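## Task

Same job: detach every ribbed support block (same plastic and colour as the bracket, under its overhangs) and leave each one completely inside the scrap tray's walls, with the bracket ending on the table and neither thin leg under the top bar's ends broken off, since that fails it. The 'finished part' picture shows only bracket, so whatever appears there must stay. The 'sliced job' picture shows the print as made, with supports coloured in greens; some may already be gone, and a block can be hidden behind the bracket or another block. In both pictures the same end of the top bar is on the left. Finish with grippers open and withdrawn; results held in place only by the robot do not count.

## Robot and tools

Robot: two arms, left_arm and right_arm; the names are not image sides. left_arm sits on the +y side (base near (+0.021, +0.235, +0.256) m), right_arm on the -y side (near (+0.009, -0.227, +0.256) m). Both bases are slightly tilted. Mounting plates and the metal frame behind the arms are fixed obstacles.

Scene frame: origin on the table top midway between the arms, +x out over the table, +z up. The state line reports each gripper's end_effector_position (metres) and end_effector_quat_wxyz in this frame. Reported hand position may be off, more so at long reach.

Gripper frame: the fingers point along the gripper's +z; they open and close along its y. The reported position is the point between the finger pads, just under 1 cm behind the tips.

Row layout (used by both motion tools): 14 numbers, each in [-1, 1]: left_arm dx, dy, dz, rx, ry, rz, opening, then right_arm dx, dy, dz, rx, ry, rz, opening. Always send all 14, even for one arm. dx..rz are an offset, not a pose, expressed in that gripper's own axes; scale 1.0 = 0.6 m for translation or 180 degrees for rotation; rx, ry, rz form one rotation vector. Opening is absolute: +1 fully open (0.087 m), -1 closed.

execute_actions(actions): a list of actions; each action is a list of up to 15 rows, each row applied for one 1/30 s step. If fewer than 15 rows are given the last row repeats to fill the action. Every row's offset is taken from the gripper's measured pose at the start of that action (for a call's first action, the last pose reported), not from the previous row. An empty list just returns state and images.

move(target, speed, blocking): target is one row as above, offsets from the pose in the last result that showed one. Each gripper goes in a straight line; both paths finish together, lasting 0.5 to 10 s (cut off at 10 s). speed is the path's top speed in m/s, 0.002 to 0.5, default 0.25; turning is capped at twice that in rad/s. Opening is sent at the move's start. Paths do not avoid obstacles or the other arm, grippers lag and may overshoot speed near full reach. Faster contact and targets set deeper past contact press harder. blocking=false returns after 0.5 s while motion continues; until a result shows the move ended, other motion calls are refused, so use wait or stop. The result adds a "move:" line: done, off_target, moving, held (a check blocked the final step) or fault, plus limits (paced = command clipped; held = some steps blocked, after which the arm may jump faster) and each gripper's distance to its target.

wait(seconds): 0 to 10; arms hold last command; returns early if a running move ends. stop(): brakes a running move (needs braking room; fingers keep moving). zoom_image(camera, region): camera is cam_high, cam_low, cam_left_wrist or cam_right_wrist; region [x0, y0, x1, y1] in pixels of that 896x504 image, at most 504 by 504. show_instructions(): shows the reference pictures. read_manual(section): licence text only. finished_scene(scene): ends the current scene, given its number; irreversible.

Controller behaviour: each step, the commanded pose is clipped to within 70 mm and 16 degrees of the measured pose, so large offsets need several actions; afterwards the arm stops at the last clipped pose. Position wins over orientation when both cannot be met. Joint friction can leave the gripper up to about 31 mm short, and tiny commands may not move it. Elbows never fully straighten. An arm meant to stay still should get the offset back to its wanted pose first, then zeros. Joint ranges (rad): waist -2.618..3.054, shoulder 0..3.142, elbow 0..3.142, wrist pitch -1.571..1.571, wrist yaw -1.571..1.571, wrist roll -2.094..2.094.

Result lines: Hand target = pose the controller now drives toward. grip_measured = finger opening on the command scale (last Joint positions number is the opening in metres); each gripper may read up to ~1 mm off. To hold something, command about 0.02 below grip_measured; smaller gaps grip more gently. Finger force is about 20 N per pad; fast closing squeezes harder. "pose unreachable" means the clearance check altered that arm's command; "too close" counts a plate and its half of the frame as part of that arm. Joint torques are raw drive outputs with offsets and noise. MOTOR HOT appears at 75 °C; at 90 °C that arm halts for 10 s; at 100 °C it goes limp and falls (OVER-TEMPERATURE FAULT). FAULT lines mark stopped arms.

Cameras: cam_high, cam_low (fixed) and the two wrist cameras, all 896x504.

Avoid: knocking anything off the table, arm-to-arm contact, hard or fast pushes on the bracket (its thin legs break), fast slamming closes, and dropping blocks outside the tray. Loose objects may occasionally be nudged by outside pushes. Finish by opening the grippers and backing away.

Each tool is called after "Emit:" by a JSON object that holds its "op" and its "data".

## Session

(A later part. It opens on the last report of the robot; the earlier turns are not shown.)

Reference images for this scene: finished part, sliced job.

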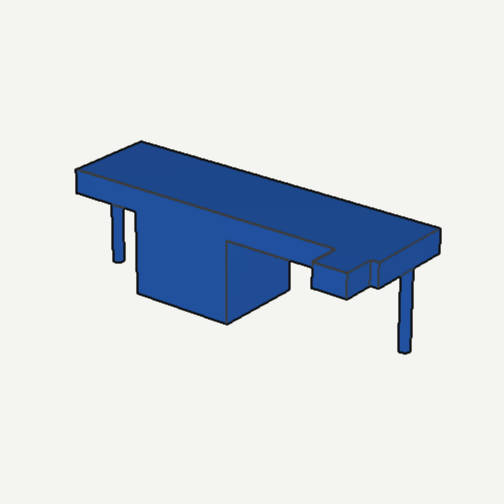

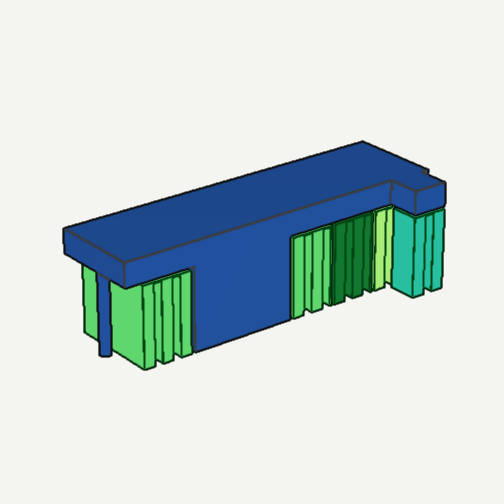

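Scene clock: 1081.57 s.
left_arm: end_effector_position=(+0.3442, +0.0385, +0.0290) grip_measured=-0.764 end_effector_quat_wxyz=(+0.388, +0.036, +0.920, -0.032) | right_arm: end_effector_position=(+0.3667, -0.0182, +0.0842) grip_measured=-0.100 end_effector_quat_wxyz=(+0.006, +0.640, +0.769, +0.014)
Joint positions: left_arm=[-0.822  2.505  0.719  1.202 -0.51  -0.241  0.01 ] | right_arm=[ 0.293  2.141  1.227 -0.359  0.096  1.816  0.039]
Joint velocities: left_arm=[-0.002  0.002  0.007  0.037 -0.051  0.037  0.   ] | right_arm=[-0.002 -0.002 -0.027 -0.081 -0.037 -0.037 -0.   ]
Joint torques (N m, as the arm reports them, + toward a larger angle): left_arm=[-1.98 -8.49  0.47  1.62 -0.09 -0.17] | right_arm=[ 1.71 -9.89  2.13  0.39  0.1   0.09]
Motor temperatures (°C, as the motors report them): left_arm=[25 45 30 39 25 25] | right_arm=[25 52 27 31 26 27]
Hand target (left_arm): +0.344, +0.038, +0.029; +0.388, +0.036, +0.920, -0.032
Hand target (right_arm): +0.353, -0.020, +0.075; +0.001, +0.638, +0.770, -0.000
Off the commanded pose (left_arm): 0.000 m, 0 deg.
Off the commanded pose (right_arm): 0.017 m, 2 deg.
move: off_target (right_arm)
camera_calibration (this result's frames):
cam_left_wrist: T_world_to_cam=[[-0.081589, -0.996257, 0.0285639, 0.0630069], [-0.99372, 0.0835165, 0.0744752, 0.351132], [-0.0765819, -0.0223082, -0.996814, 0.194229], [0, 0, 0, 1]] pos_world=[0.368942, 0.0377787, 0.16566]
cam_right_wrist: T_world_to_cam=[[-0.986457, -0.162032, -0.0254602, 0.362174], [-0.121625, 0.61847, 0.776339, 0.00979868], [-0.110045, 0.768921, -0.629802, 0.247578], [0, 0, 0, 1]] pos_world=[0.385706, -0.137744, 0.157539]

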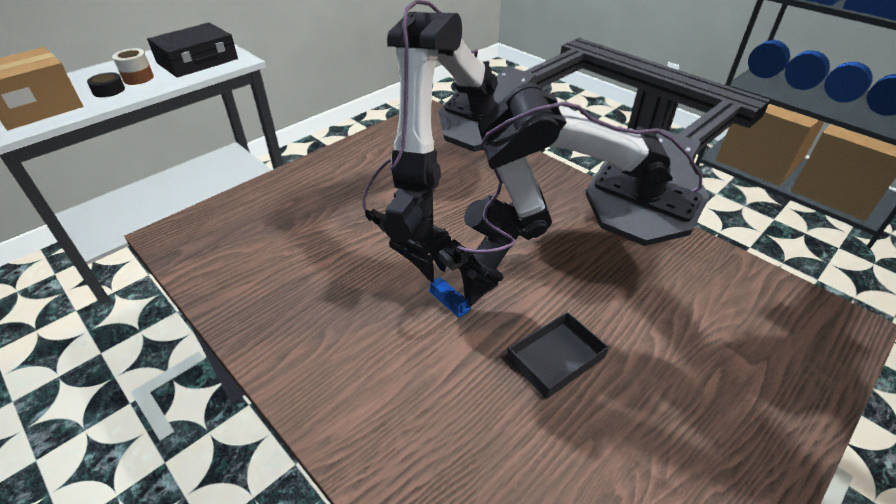

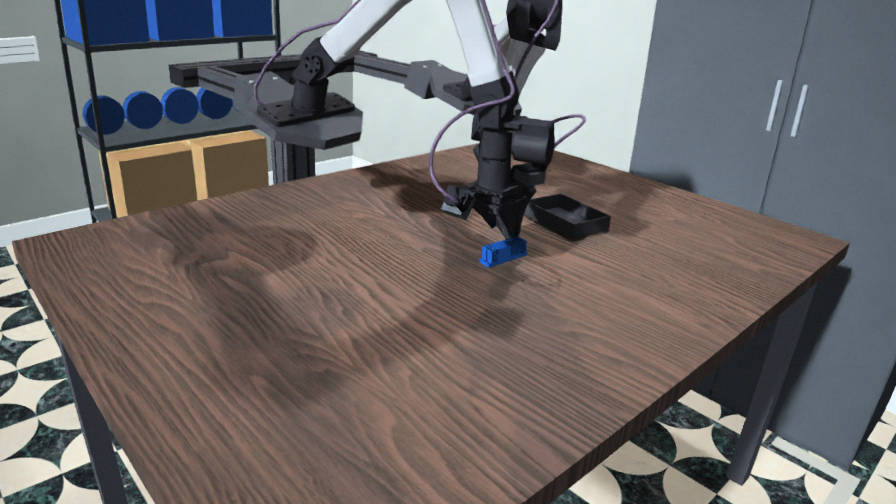

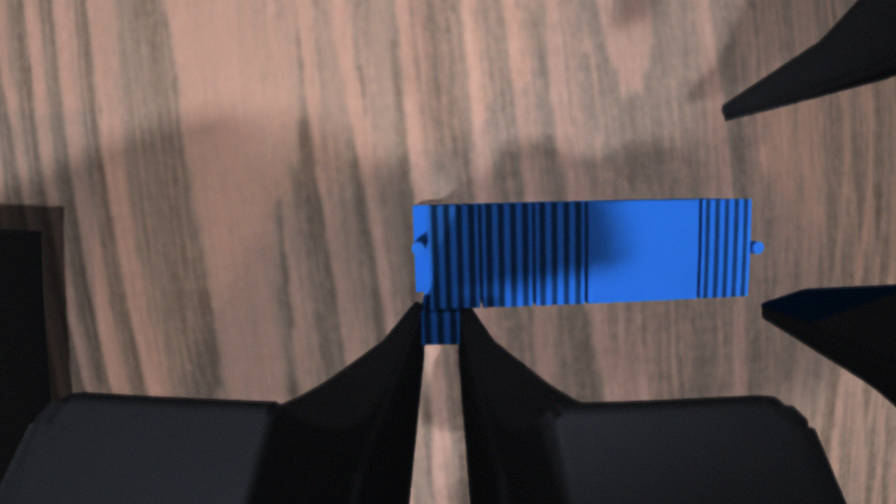

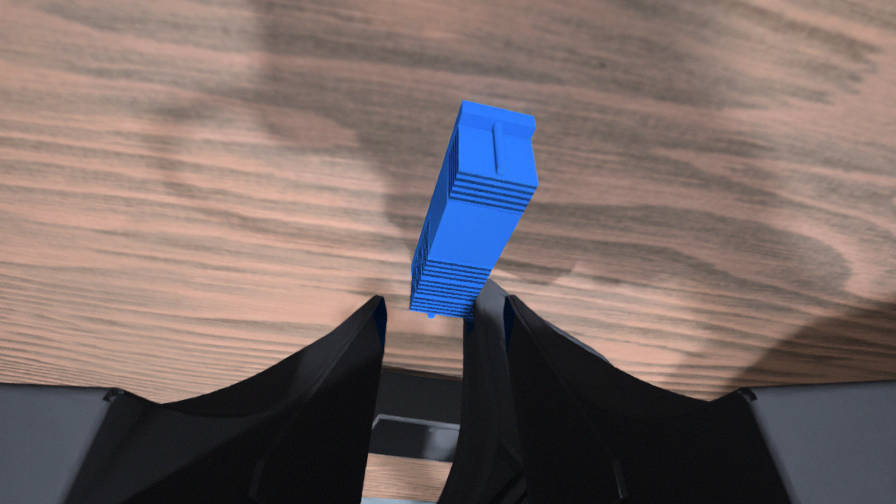

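Emit:
{"op": "move", "data": {"target": [0,0,0,0,0,0,-0.79,0.0023,-0.0466,0.0554,0.009,0,0,0.1], "speed": 0.08}}

Scene clock: 1103.80 s.
left_arm: end_effector_position=(+0.3442, +0.0385, +0.0290) grip_measured=-0.764 end_effector_quat_wxyz=(+0.388, +0.036, +0.920, -0.032) | right_arm: end_effector_position=(+0.3523, -0.0220, +0.0568) grip_measured=+0.100 end_effector_quat_wxyz=(+0.005, +0.641, +0.767, +0.012)
Joint positions: left_arm=[-0.822  2.505  0.719  1.202 -0.51  -0.241  0.01 ] | right_arm=[ 0.293  2.201  1.175 -0.252  0.096  1.82   0.048]
Joint velocities: left_arm=[-0.002 -0.007 -0.007 -0.022  0.022 -0.125 -0.001] | right_arm=[-0.007 -0.017  0.002 -0.051 -0.022  0.007  0.   ]
Joint torques (N m, as the arm reports them, + toward a larger angle): left_arm=[-1.93 -8.55  0.42  1.62 -0.04 -0.18] | right_arm=[  1.39 -10.01   1.83   0.38  -0.04   0.09]
Motor temperatures (°C, as the motors report them): left_arm=[25 46 30 39 25 25] | right_arm=[26 52 27 31 26 27]
Hand target (left_arm): +0.344, +0.038, +0.029; +0.388, +0.036, +0.920, -0.032
Hand target (right_arm): +0.340, -0.022, +0.050; -0.003, +0.640, +0.769, +0.003
Off the commanded pose (left_arm): 0.000 m, 0 deg.
Off the commanded pose (right_arm): 0.014 m, 1 deg.
move: off_target (right_arm)
camera_calibration (this result's frames):
cam_left_wrist: T_world_to_cam=[[-0.081589, -0.996257, 0.0285639, 0.0630069], [-0.99372, 0.0835165, 0.0744752, 0.351132], [-0.0765819, -0.0223082, -0.996814, 0.194229], [0, 0, 0, 1]] pos_world=[0.368942, 0.0377787, 0.16566]
cam_right_wrist: T_world_to_cam=[[-0.987096, -0.158826, -0.020407, 0.346683], [-0.115915, 0.62078, 0.775368, 0.0298024], [-0.11048, 0.767728, -0.631179, 0.231813], [0, 0, 0, 1]] pos_world=[0.371274, -0.141408, 0.130283]

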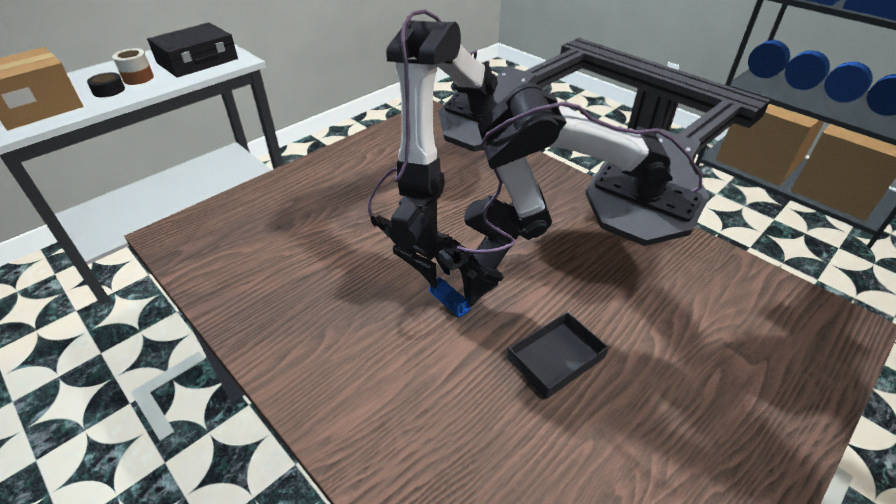

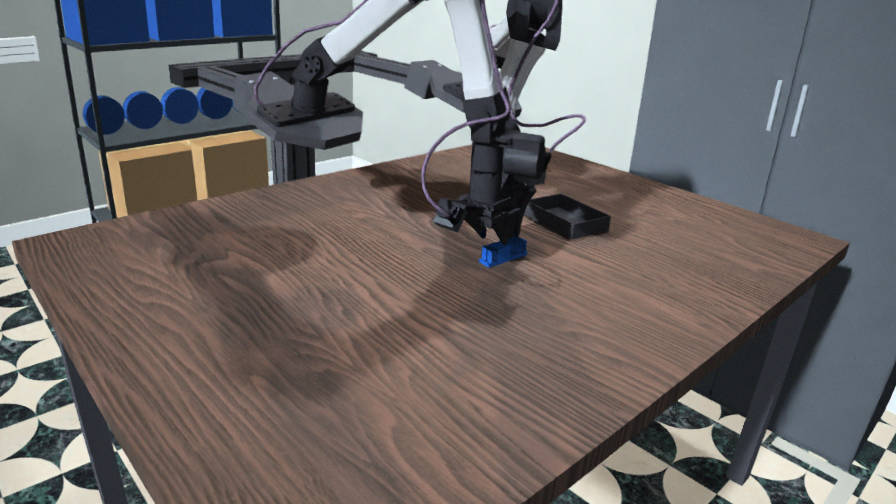

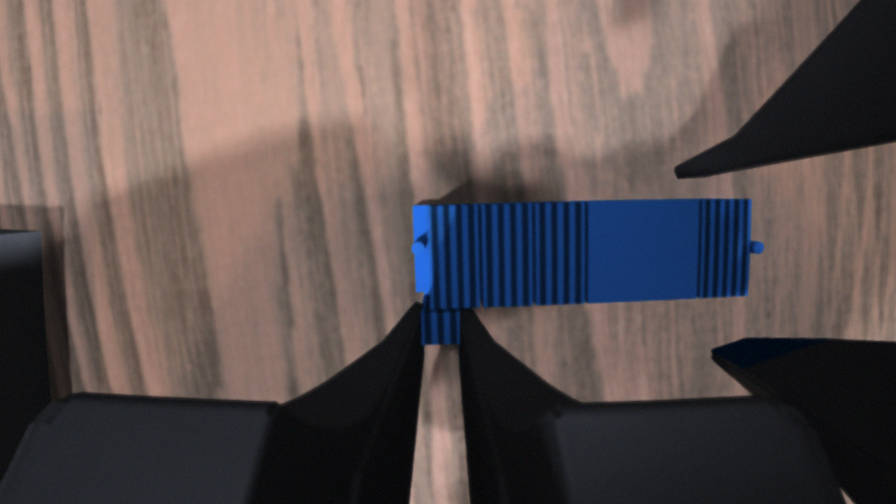

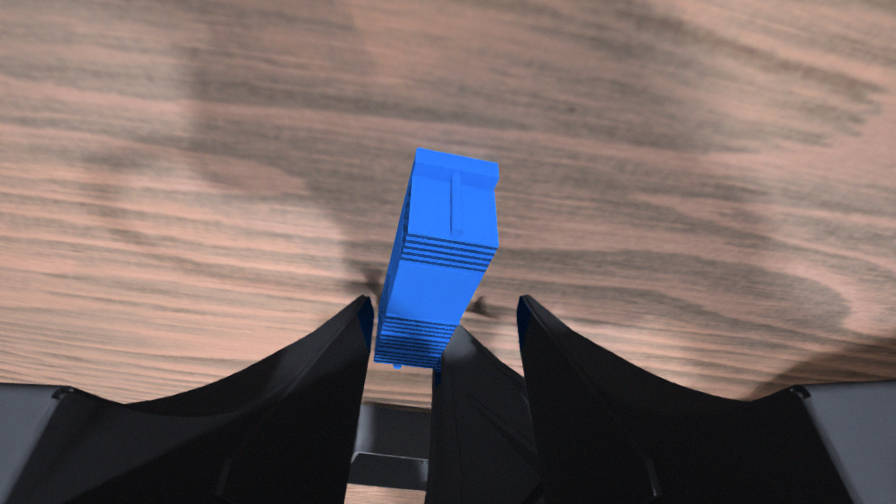

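Emit:
{"op": "zoom_image", "data": {"camera": "cam_right_wrist", "region": [340, 130, 560, 380]}}

Region (340, 130, 560, 380) of cam_right_wrist's 896x504 image, scaled by 2.016, with more detail than that image has; it fills the left 444 columns of this view, and the rest is white.

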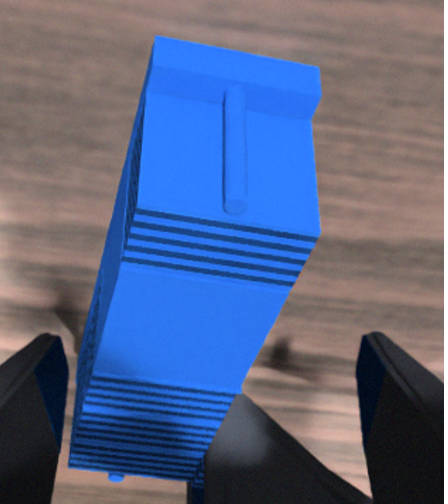

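Emit:
{"op": "move", "data": {"target": [0,0,0,0,0,0,-0.79,0.0062,-0.0205,0.0414,0.008,0,0,0.1], "speed": 0.04}}

Scene clock: 1122.93 s.
left_arm: end_effector_position=(+0.3442, +0.0385, +0.0290) grip_measured=-0.764 end_effector_quat_wxyz=(+0.388, +0.036, +0.920, -0.032) | right_arm: end_effector_position=(+0.3457, -0.0230, +0.0376) grip_measured=+0.100 end_effector_quat_wxyz=(+0.003, +0.642, +0.766, +0.006)
Joint positions: left_arm=[-0.822  2.505  0.719  1.202 -0.51  -0.241  0.01 ] | right_arm=[ 0.293  2.259  1.175 -0.206  0.096  1.825  0.048]
Joint velocities: left_arm=[-0.017 -0.002 -0.027  0.037  0.022  0.066 -0.   ] | right_arm=[-0.012 -0.007 -0.002 -0.007 -0.066  0.037 -0.001]
Joint torques (N m, as the arm reports them, + toward a larger angle): left_arm=[-1.91 -8.46  0.47  1.61 -0.07 -0.15] | right_arm=[ 1.4  -9.36  3.56  0.3  -0.03  0.07]
Motor temperatures (°C, as the motors report them): left_arm=[25 46 30 39 25 25] | right_arm=[26 52 26 30 26 27]
Hand target (left_arm): +0.344, +0.038, +0.029; +0.388, +0.036, +0.920, -0.032
Hand target (right_arm): +0.340, -0.020, +0.032; -0.003, +0.641, +0.768, +0.002
Off the commanded pose (left_arm): 0.000 m, 0 deg.
Off the commanded pose (right_arm): 0.009 m, 1 deg.
move: done
camera_calibration (this result's frames):
cam_left_wrist: T_world_to_cam=[[-0.081589, -0.996257, 0.0285639, 0.0630069], [-0.99372, 0.0835165, 0.0744752, 0.351132], [-0.0765819, -0.0223082, -0.996814, 0.194229], [0, 0, 0, 1]] pos_world=[0.368942, 0.0377787, 0.16566]
cam_right_wrist: T_world_to_cam=[[-0.987855, -0.155094, -0.00941038, 0.339567], [-0.105467, 0.624821, 0.773612, 0.0411005], [-0.114103, 0.765209, -0.63359, 0.221046], [0, 0, 0, 1]] pos_world=[0.364999, -0.142162, 0.111452]

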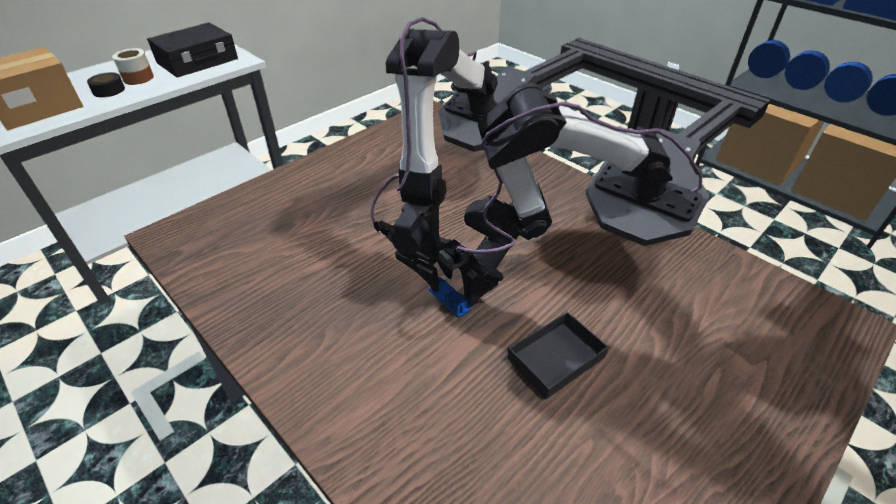

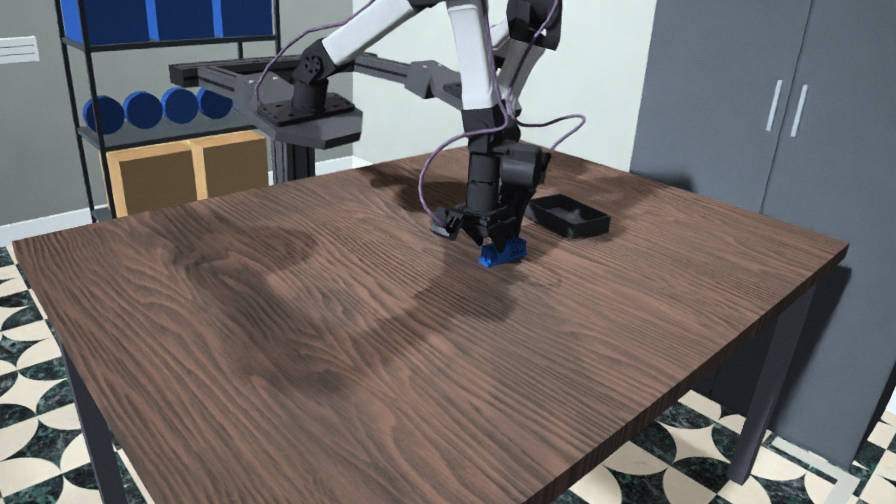

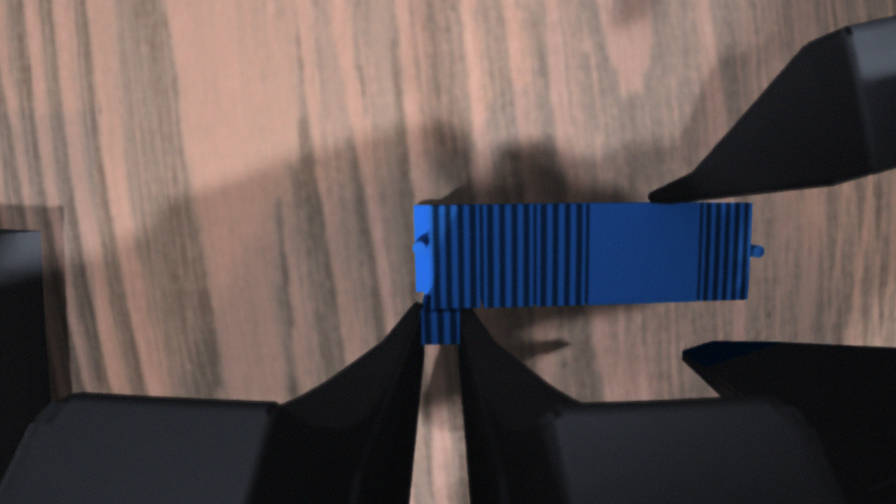

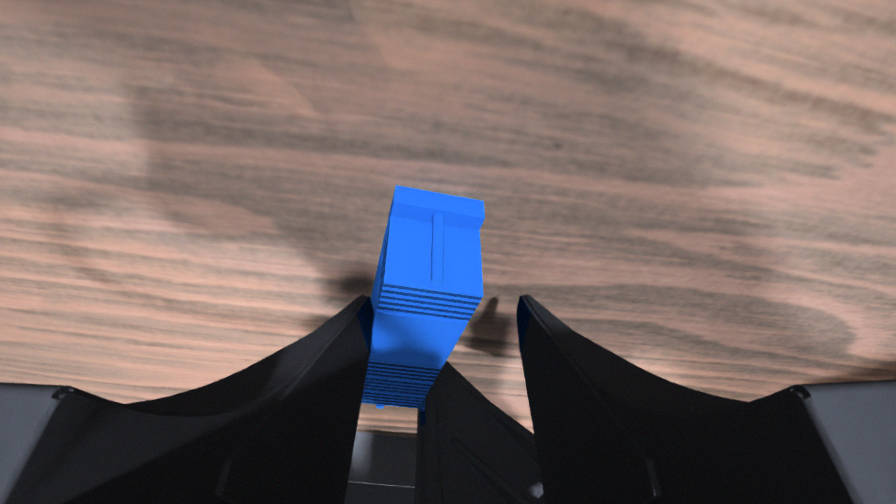

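Emit:
{"op": "execute_actions", "data": {"actions": [[[0,0,0,0,0,0,-0.79,0,0.002,0,-0.0016,0,0,0.1],[0,0,0,0,0,0,-0.79,0,0.004,0,-0.0032,-0.0003,0,0.1],[0,0,0,0,0,0,-0.79,0,0.006,0,-0.0047,-0.0004,0,0.09],[0,0,0,0,0,0,-0.79,0,0.008,0,-0.0063,-0.0006,0,0.08],[0,0,0,0,0,0,-0.79,0,0.010,0,-0.0079,-0.0007,0,0.07],[0,0,0,0,0,0,-0.79,0,0.012,0,-0.0094,-0.0009,0,0.05],[0,0,0,0,0,0,-0.79,0,0.014,0,-0.011,-0.001,0,0.03],[0,0,0,0,0,0,-0.79,0,0.015,0,-0.0118,-0.0011,0,0.01],[0,0,0,0,0,0,-0.79,0,0.015,0,-0.0118,-0.0011,0,-0.01],[0,0,0,0,0,0,-0.79,0,0.015,0,-0.0118,-0.0011,0,-0.03],[0,0,0,0,0,0,-0.79,0,0.015,0,-0.0118,-0.0011,0,-0.05],[0,0,0,0,0,0,-0.79,0,0.015,0,-0.0118,-0.0011,0,-0.07],[0,0,0,0,0,0,-0.79,0,0.015,0,-0.0118,-0.0011,0,-0.09],[0,0,0,0,0,0,-0.79,0,0.015,0,-0.0118,-0.0011,0,-0.1]]]}}

Scene clock: 1137.73 s.
left_arm: end_effector_position=(+0.3442, +0.0385, +0.0290) grip_measured=-0.764 end_effector_quat_wxyz=(+0.388, +0.036, +0.920, -0.032) | right_arm: end_effector_position=(+0.3518, -0.0214, +0.0378) grip_measured=-0.098 end_effector_quat_wxyz=(+0.011, +0.643, +0.765, +0.016)
Joint positions: left_arm=[-0.822  2.505  0.719  1.202 -0.51  -0.241  0.01 ] | right_arm=[ 0.293  2.259  1.175 -0.181  0.102  1.825  0.039]
Joint velocities: left_arm=[-0.002  0.002  0.002 -0.007 -0.037 -0.022  0.001] | right_arm=[ 0.002 -0.017 -0.007  0.022  0.022 -0.037 -0.003]
Joint torques (N m, as the arm reports them, + toward a larger angle): left_arm=[-1.94 -8.49  0.49  1.61 -0.07 -0.17] | right_arm=[  0.53 -10.95   3.15   0.4    0.09   0.  ]
Motor temperatures (°C, as the motors report them): left_arm=[25 46 30 39 25 25] | right_arm=[26 52 27 30 26 27]
Hand target (left_arm): +0.344, +0.038, +0.029; +0.388, +0.036, +0.920, -0.032
Hand target (right_arm): +0.355, -0.021, +0.038; +0.016, +0.642, +0.766, +0.020
Off the commanded pose (left_arm): 0.000 m, 0 deg.
Off the commanded pose (right_arm): 0.003 m, 1 deg.
camera_calibration (this result's frames):
cam_left_wrist: T_world_to_cam=[[-0.081589, -0.996257, 0.0285639, 0.0630069], [-0.99372, 0.0835165, 0.0744752, 0.351132], [-0.0765819, -0.0223082, -0.996814, 0.194229], [0, 0, 0, 1]] pos_world=[0.368942, 0.0377787, 0.16566]
cam_right_wrist: T_world_to_cam=[[-0.9877, -0.152461, -0.0346934, 0.346833], [-0.123069, 0.621169, 0.773953, 0.0466602], [-0.0964471, 0.768703, -0.632292, 0.214409], [0, 0, 0, 1]] pos_world=[0.368989, -0.140923, 0.111489]

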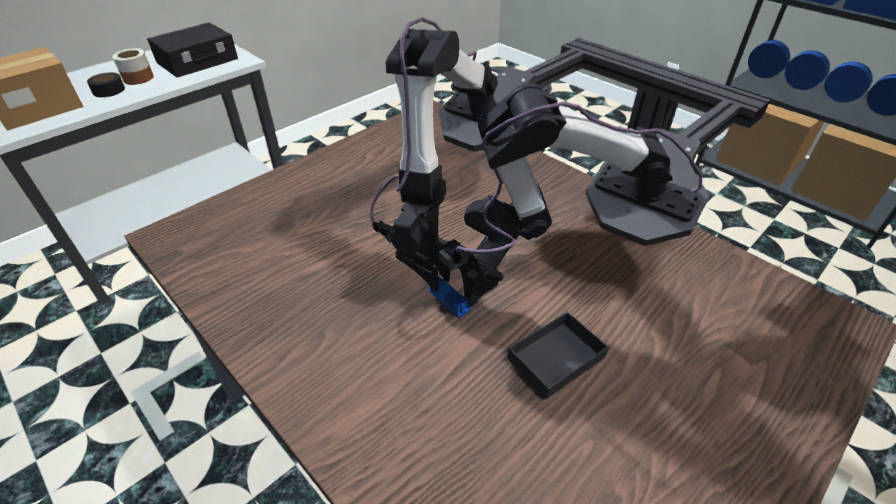

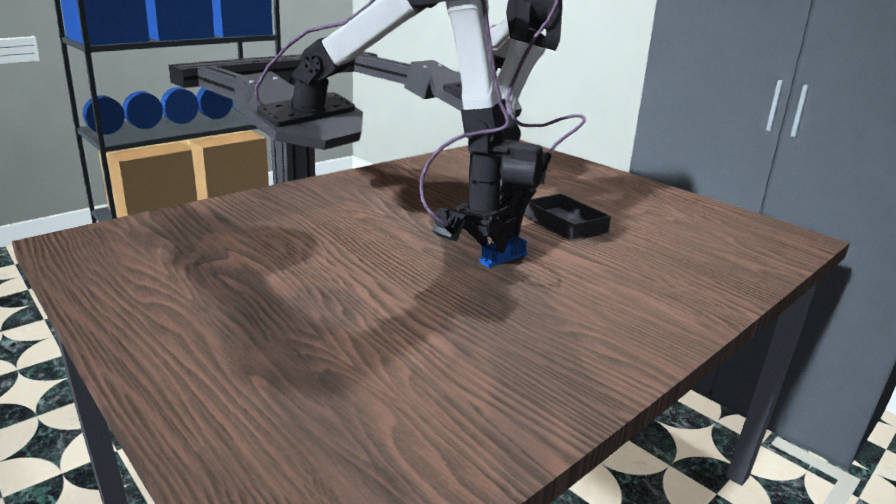

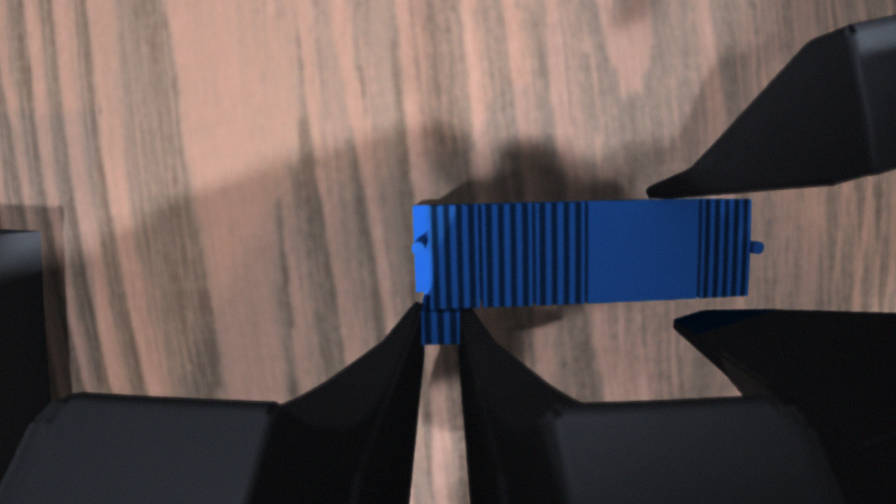

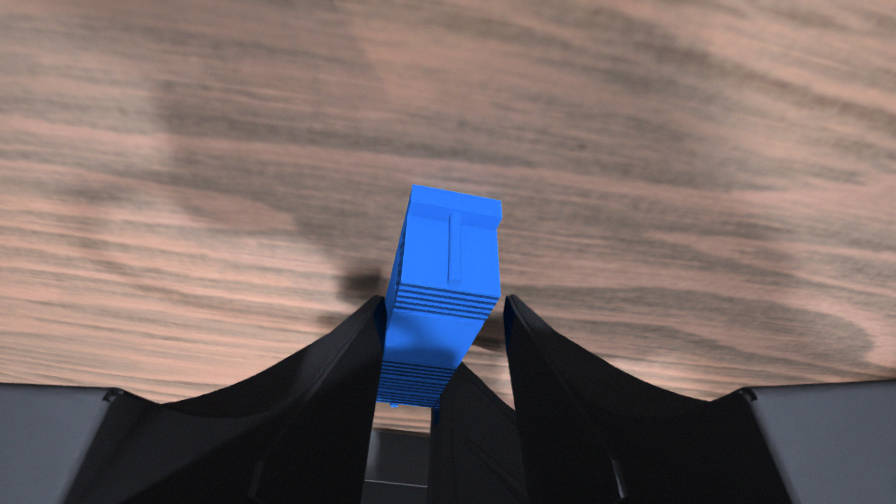

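Emit:
{"op": "execute_actions", "data": {"actions": [[[0,0,0,0,0,0,-0.79,0,0,0,0,0,0,-0.11],[0,0,0,0,0,0,-0.79,0,0,0,0,0,0,-0.12],[0,0,0,0,0,0,-0.79,0,0,0,0,0,0,-0.13],[0,0,0,0,0,0,-0.79,0,0,0,0,0,0,-0.14],[0,0,0,0,0,0,-0.79,0,0,0,0,0,0,-0.15],[0,0,0,0,0,0,-0.79,0,0,0,0,0,0,-0.16],[0,0,0,0,0,0,-0.79,0,0,0,0,0,0,-0.17],[0,0,0,0,0,0,-0.79,0,0,0,0,0,0,-0.18],[0,0,0,0,0,0,-0.79,0,0,0,0,0,0,-0.19],[0,0,0,0,0,0,-0.79,0,0,0,0,0,0,-0.2]]]}}

Scene clock: 1144.27 s.
left_arm: end_effector_position=(+0.3442, +0.0385, +0.0290) grip_measured=-0.764 end_effector_quat_wxyz=(+0.388, +0.036, +0.920, -0.032) | right_arm: end_effector_position=(+0.3524, -0.0212, +0.0378) grip_measured=-0.200 end_effector_quat_wxyz=(+0.011, +0.643, +0.765, +0.017)
Joint positions: left_arm=[-0.822  2.505  0.719  1.202 -0.51  -0.241  0.01 ] | right_arm=[ 0.293  2.259  1.175 -0.179  0.102  1.825  0.035]
Joint velocities: left_arm=[ 0.017 -0.007 -0.012  0.051 -0.066  0.007 -0.001] | right_arm=[-0.007  0.002 -0.012 -0.066 -0.022  0.037  0.   ]
Joint torques (N m, as the arm reports them, + toward a larger angle): left_arm=[-1.85 -8.47  0.43  1.63 -0.06 -0.15] | right_arm=[  0.66 -11.01   3.22   0.29   0.     0.02]
Motor temperatures (°C, as the motors report them): left_arm=[25 47 30 39 25 25] | right_arm=[26 53 27 30 26 27]
Hand target (left_arm): +0.344, +0.038, +0.029; +0.388, +0.036, +0.920, -0.032
Hand target (right_arm): +0.352, -0.021, +0.038; +0.010, +0.643, +0.765, +0.016
Off the commanded pose (left_arm): 0.000 m, 0 deg.
Off the commanded pose (right_arm): 0.001 m, 0 deg.
camera_calibration (this result's frames):
cam_left_wrist: T_world_to_cam=[[-0.081589, -0.996257, 0.0285639, 0.0630069], [-0.99372, 0.0835165, 0.0744752, 0.351132], [-0.0765819, -0.0223082, -0.996814, 0.194229], [0, 0, 0, 1]] pos_world=[0.368942, 0.0377787, 0.16566]
cam_right_wrist: T_world_to_cam=[[-0.987657, -0.152205, -0.0369858, 0.347485], [-0.124646, 0.620731, 0.774052, 0.0471374], [-0.0948566, 0.769108, -0.632041, 0.213786], [0, 0, 0, 1]] pos_world=[0.369351, -0.140795, 0.111487]

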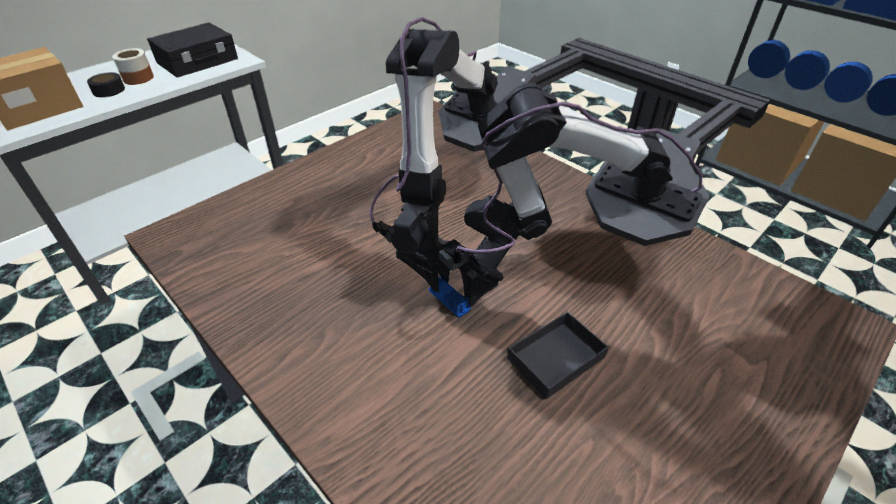

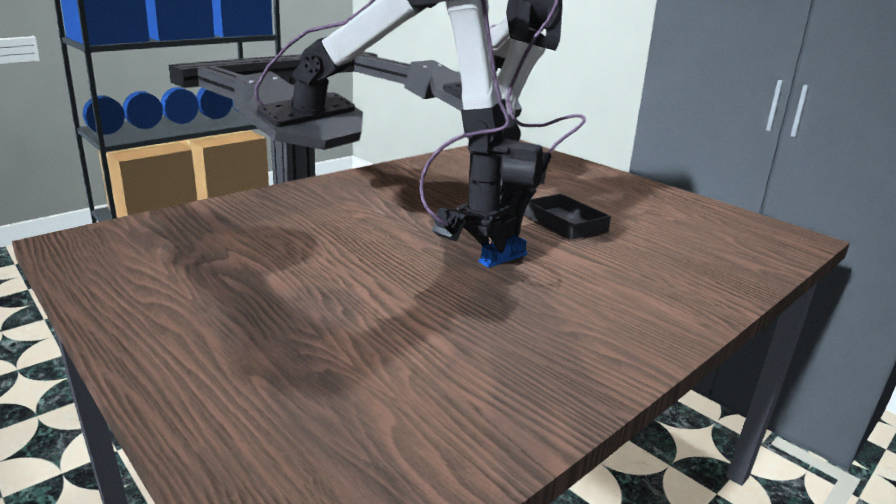

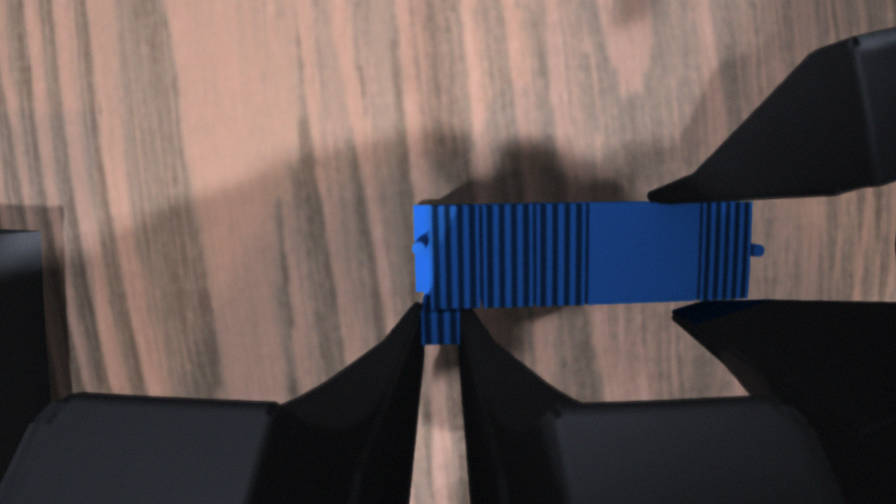

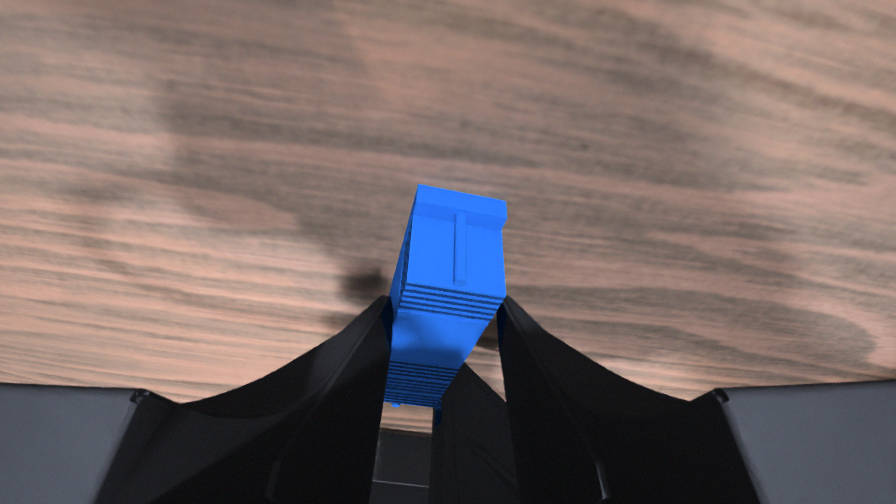

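Emit:
{"op": "execute_actions", "data": {"actions": [[[0,0,0,0,0,0,-0.79,0,0,0,0,0,0,-0.17],[0,0,0,0,0,0,-0.79,0,0,0,0,0,0,-0.14],[0,0,0,0,0,0,-0.79,0,0,0,0,0,0,-0.12],[0,0,0,0,0,0,-0.79,0,0,0,0,0,0,-0.12],[0,0,0,0,0,0,-0.79,0.002,0.001,0,-0.0005,0.002,0,-0.12],[0,0,0,0,0,0,-0.79,0.004,0.002,0,-0.001,0.004,0,-0.12],[0,0,0,0,0,0,-0.79,0.006,0.0025,0,-0.0014,0.0062,0,-0.12],[0,0,0,0,0,0,-0.79,0.008,0.003,0,-0.0018,0.0083,0,-0.12],[0,0,0,0,0,0,-0.79,0.010,0.004,0,-0.0022,0.0104,0,-0.12],[0,0,0,0,0,0,-0.79,0.0113,0.0045,0,-0.0025,0.0118,0,-0.12]]]}}

Scene clock: 1156.70 s.
left_arm: end_effector_position=(+0.3442, +0.0385, +0.0290) grip_measured=-0.764 end_effector_quat_wxyz=(+0.388, +0.036, +0.920, -0.032) | right_arm: end_effector_position=(+0.3530, -0.0172, +0.0388) grip_measured=-0.120 end_effector_quat_wxyz=(+0.004, +0.643, +0.765, +0.025)
Joint positions: left_arm=[-0.822  2.505  0.719  1.202 -0.51  -0.241  0.01 ] | right_arm=[ 0.293  2.259  1.175 -0.17   0.083  1.825  0.038]
Joint velocities: left_arm=[ 0.012  0.007  0.007 -0.007 -0.022 -0.007  0.001] | right_arm=[-0.002  0.002  0.007 -0.022 -0.051  0.037 -0.   ]
Joint torques (N m, as the arm reports them, + toward a larger angle): left_arm=[-1.93 -8.52  0.43  1.61 -0.08 -0.16] | right_arm=[  0.58 -10.48   3.45   0.42  -0.13   0.  ]
Motor temperatures (°C, as the motors report them): left_arm=[25 47 30 39 25 25] | right_arm=[26 54 27 30 26 27]
Hand target (left_arm): +0.344, +0.038, +0.029; +0.388, +0.036, +0.920, -0.032
Hand target (right_arm): +0.354, -0.014, +0.038; -0.001, +0.643, +0.765, +0.032
Off the commanded pose (left_arm): 0.000 m, 0 deg.
Off the commanded pose (right_arm): 0.003 m, 1 deg.
camera_calibration (this result's frames):
cam_left_wrist: T_world_to_cam=[[-0.081589, -0.996257, 0.0285639, 0.0630069], [-0.99372, 0.0835165, 0.0744752, 0.351132], [-0.0765819, -0.0223082, -0.996814, 0.194229], [0, 0, 0, 1]] pos_world=[0.368942, 0.0377787, 0.16566]
cam_right_wrist: T_world_to_cam=[[-0.987656, -0.151409, -0.0401278, 0.348831], [-0.124585, 0.604067, 0.787135, 0.0431463], [-0.0949396, 0.782418, -0.615474, 0.211008], [0, 0, 0, 1]] pos_world=[0.369933, -0.138344, 0.109906]

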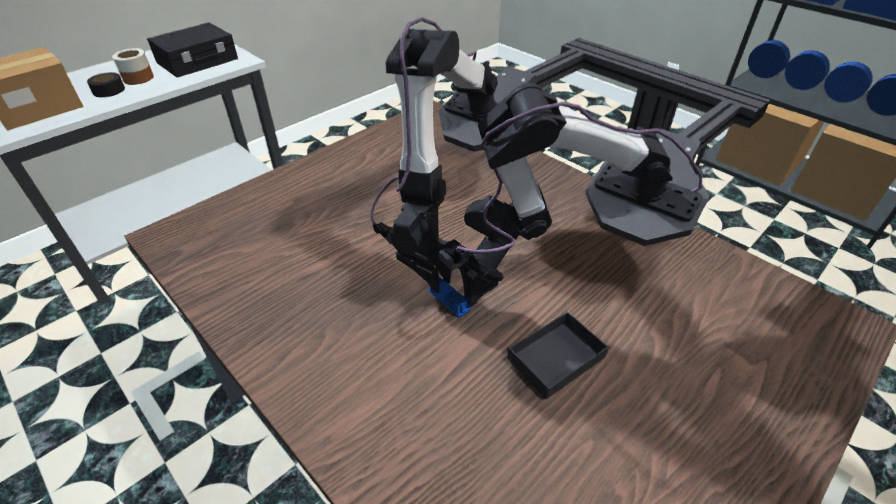

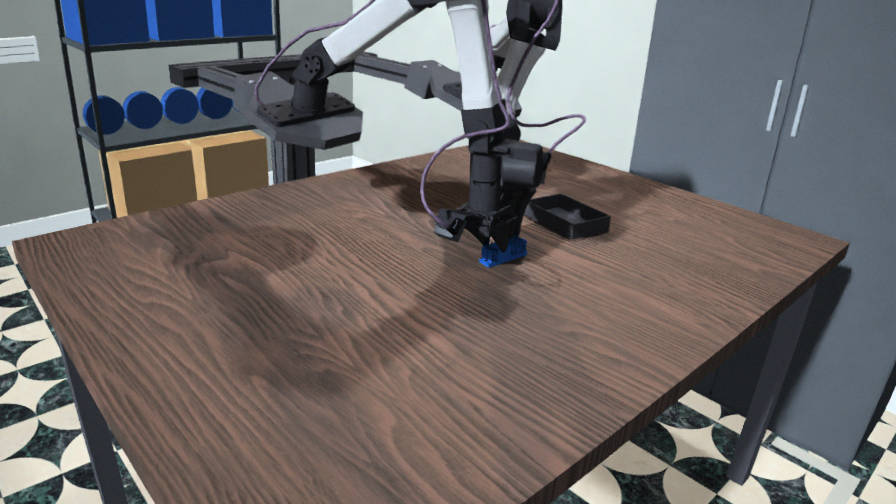

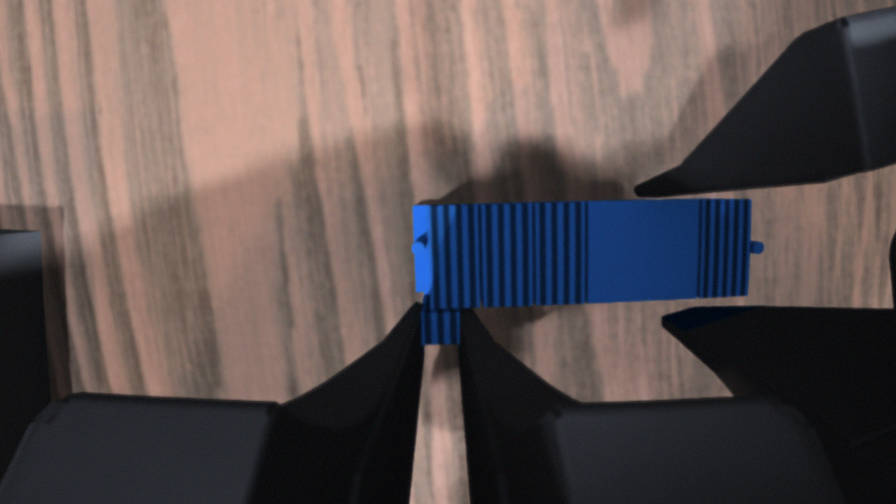

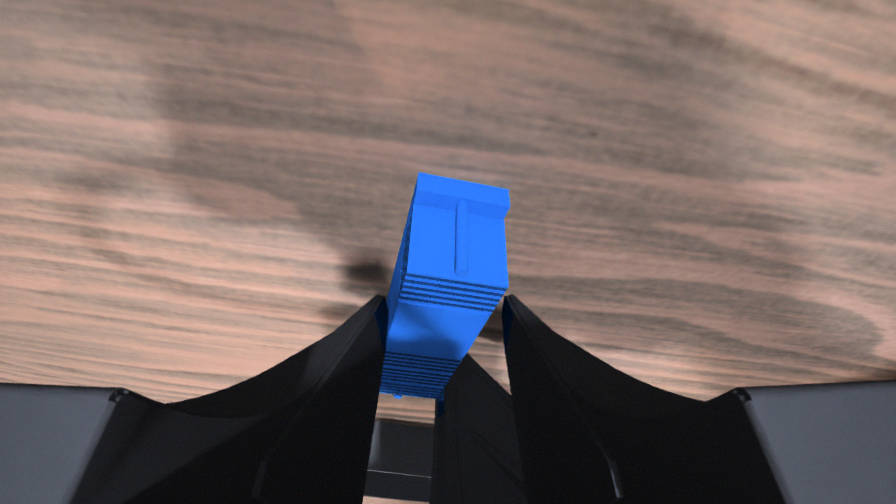

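Emit:
{"op": "execute_actions", "data": {"actions": [[[0,0,0,0,0,0,-0.79,0,0,0,0,0,0,-0.14],[0,0,0,0,0,0,-0.79,0,0,0,0,0,0,-0.16],[0,0,0,0,0,0,-0.79,0,0,0,0,0,0,-0.17],[0,0,0,0,0,0,-0.79,0,0,0,0,0,0,-0.18],[0,0,0,0,0,0,-0.79,0,0,0,0,0,0,-0.19],[0,0,0,0,0,0,-0.79,0,0,0,0,0,0,-0.195],[0,0,0,0,0,0,-0.79,0,0,0,0,0,0,-0.2],[0,0,0,0,0,0,-0.79,0,0,0,0,0,0,-0.205],[0,0,0,0,0,0,-0.79,0,0,0,0,0,0,-0.21],[0,0,0,0,0,0,-0.79,0,0,0,0,0,0,-0.215],[0,0,0,0,0,0,-0.79,0,0,0,0,0,0,-0.22],[0,0,0,0,0,0,-0.79,0,0,0,0,0,0,-0.225],[0,0,0,0,0,0,-0.79,0,0,0,0,0,0,-0.23]]]}}

Scene clock: 1161.10 s.
left_arm: end_effector_position=(+0.3442, +0.0385, +0.0290) grip_measured=-0.764 end_effector_quat_wxyz=(+0.388, +0.036, +0.920, -0.032) | right_arm: end_effector_position=(+0.3532, -0.0163, +0.0390) grip_measured=-0.230 end_effector_quat_wxyz=(+0.003, +0.643, +0.765, +0.027)
Joint positions: left_arm=[-0.822  2.505  0.719  1.202 -0.51  -0.241  0.01 ] | right_arm=[ 0.293  2.259  1.175 -0.168  0.079  1.825  0.034]
Joint velocities: left_arm=[-0.002 -0.002  0.002 -0.051 -0.022 -0.037 -0.001] | right_arm=[ 0.012 -0.017 -0.022  0.037  0.022  0.007 -0.001]
Joint torques (N m, as the arm reports them, + toward a larger angle): left_arm=[-1.95 -8.54  0.43  1.62 -0.04 -0.15] | right_arm=[  0.67 -11.05   3.13   0.31   0.07   0.04]
Motor temperatures (°C, as the motors report them): left_arm=[25 47 30 39 25 25] | right_arm=[26 54 27 30 26 27]
Hand target (left_arm): +0.344, +0.038, +0.029; +0.388, +0.036, +0.920, -0.032
Hand target (right_arm): +0.353, -0.017, +0.039; +0.004, +0.643, +0.765, +0.025
Off the commanded pose (left_arm): 0.000 m, 0 deg.
Off the commanded pose (right_arm): 0.001 m, 0 deg.
camera_calibration (this result's frames):
cam_left_wrist: T_world_to_cam=[[-0.081589, -0.996257, 0.0285639, 0.0630069], [-0.99372, 0.0835165, 0.0744752, 0.351132], [-0.0765819, -0.0223082, -0.996814, 0.194229], [0, 0, 0, 1]] pos_world=[0.368942, 0.0377787, 0.16566]
cam_right_wrist: T_world_to_cam=[[-0.987644, -0.151206, -0.0411847, 0.349227], [-0.124847, 0.600309, 0.789963, 0.0423661], [-0.0947237, 0.785344, -0.611769, 0.210295], [0, 0, 0, 1]] pos_world=[0.370122, -0.137782, 0.109567]

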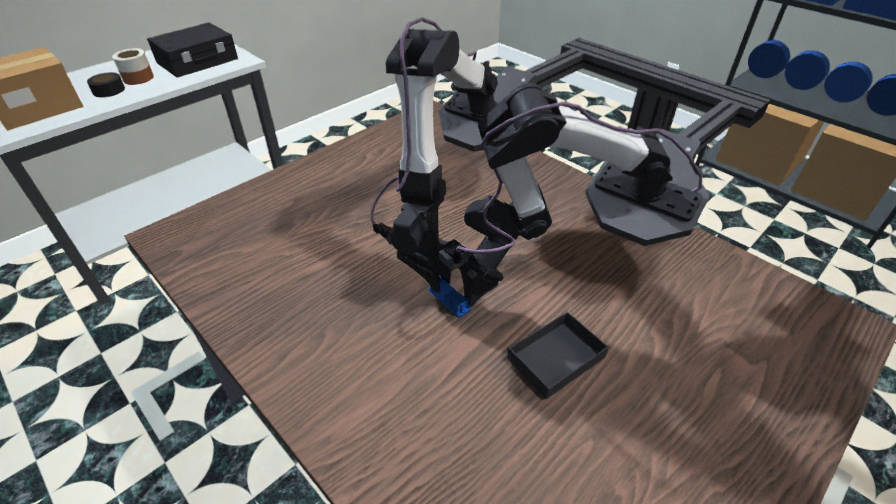

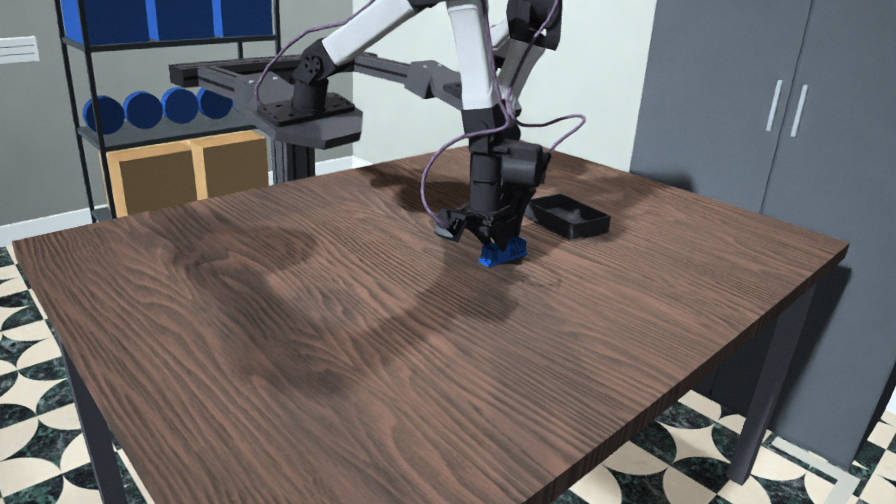

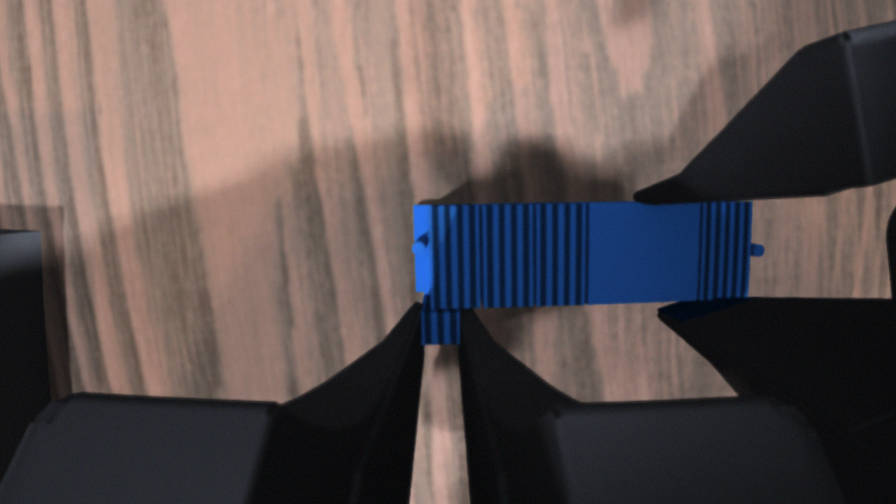

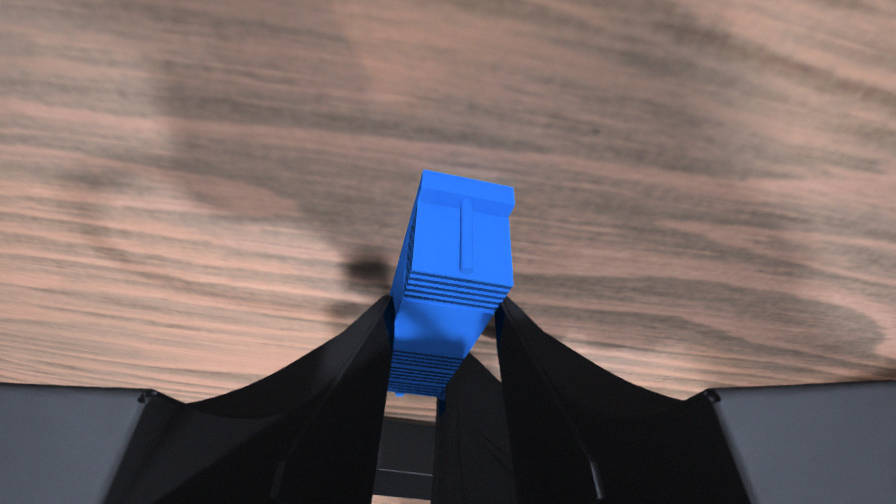

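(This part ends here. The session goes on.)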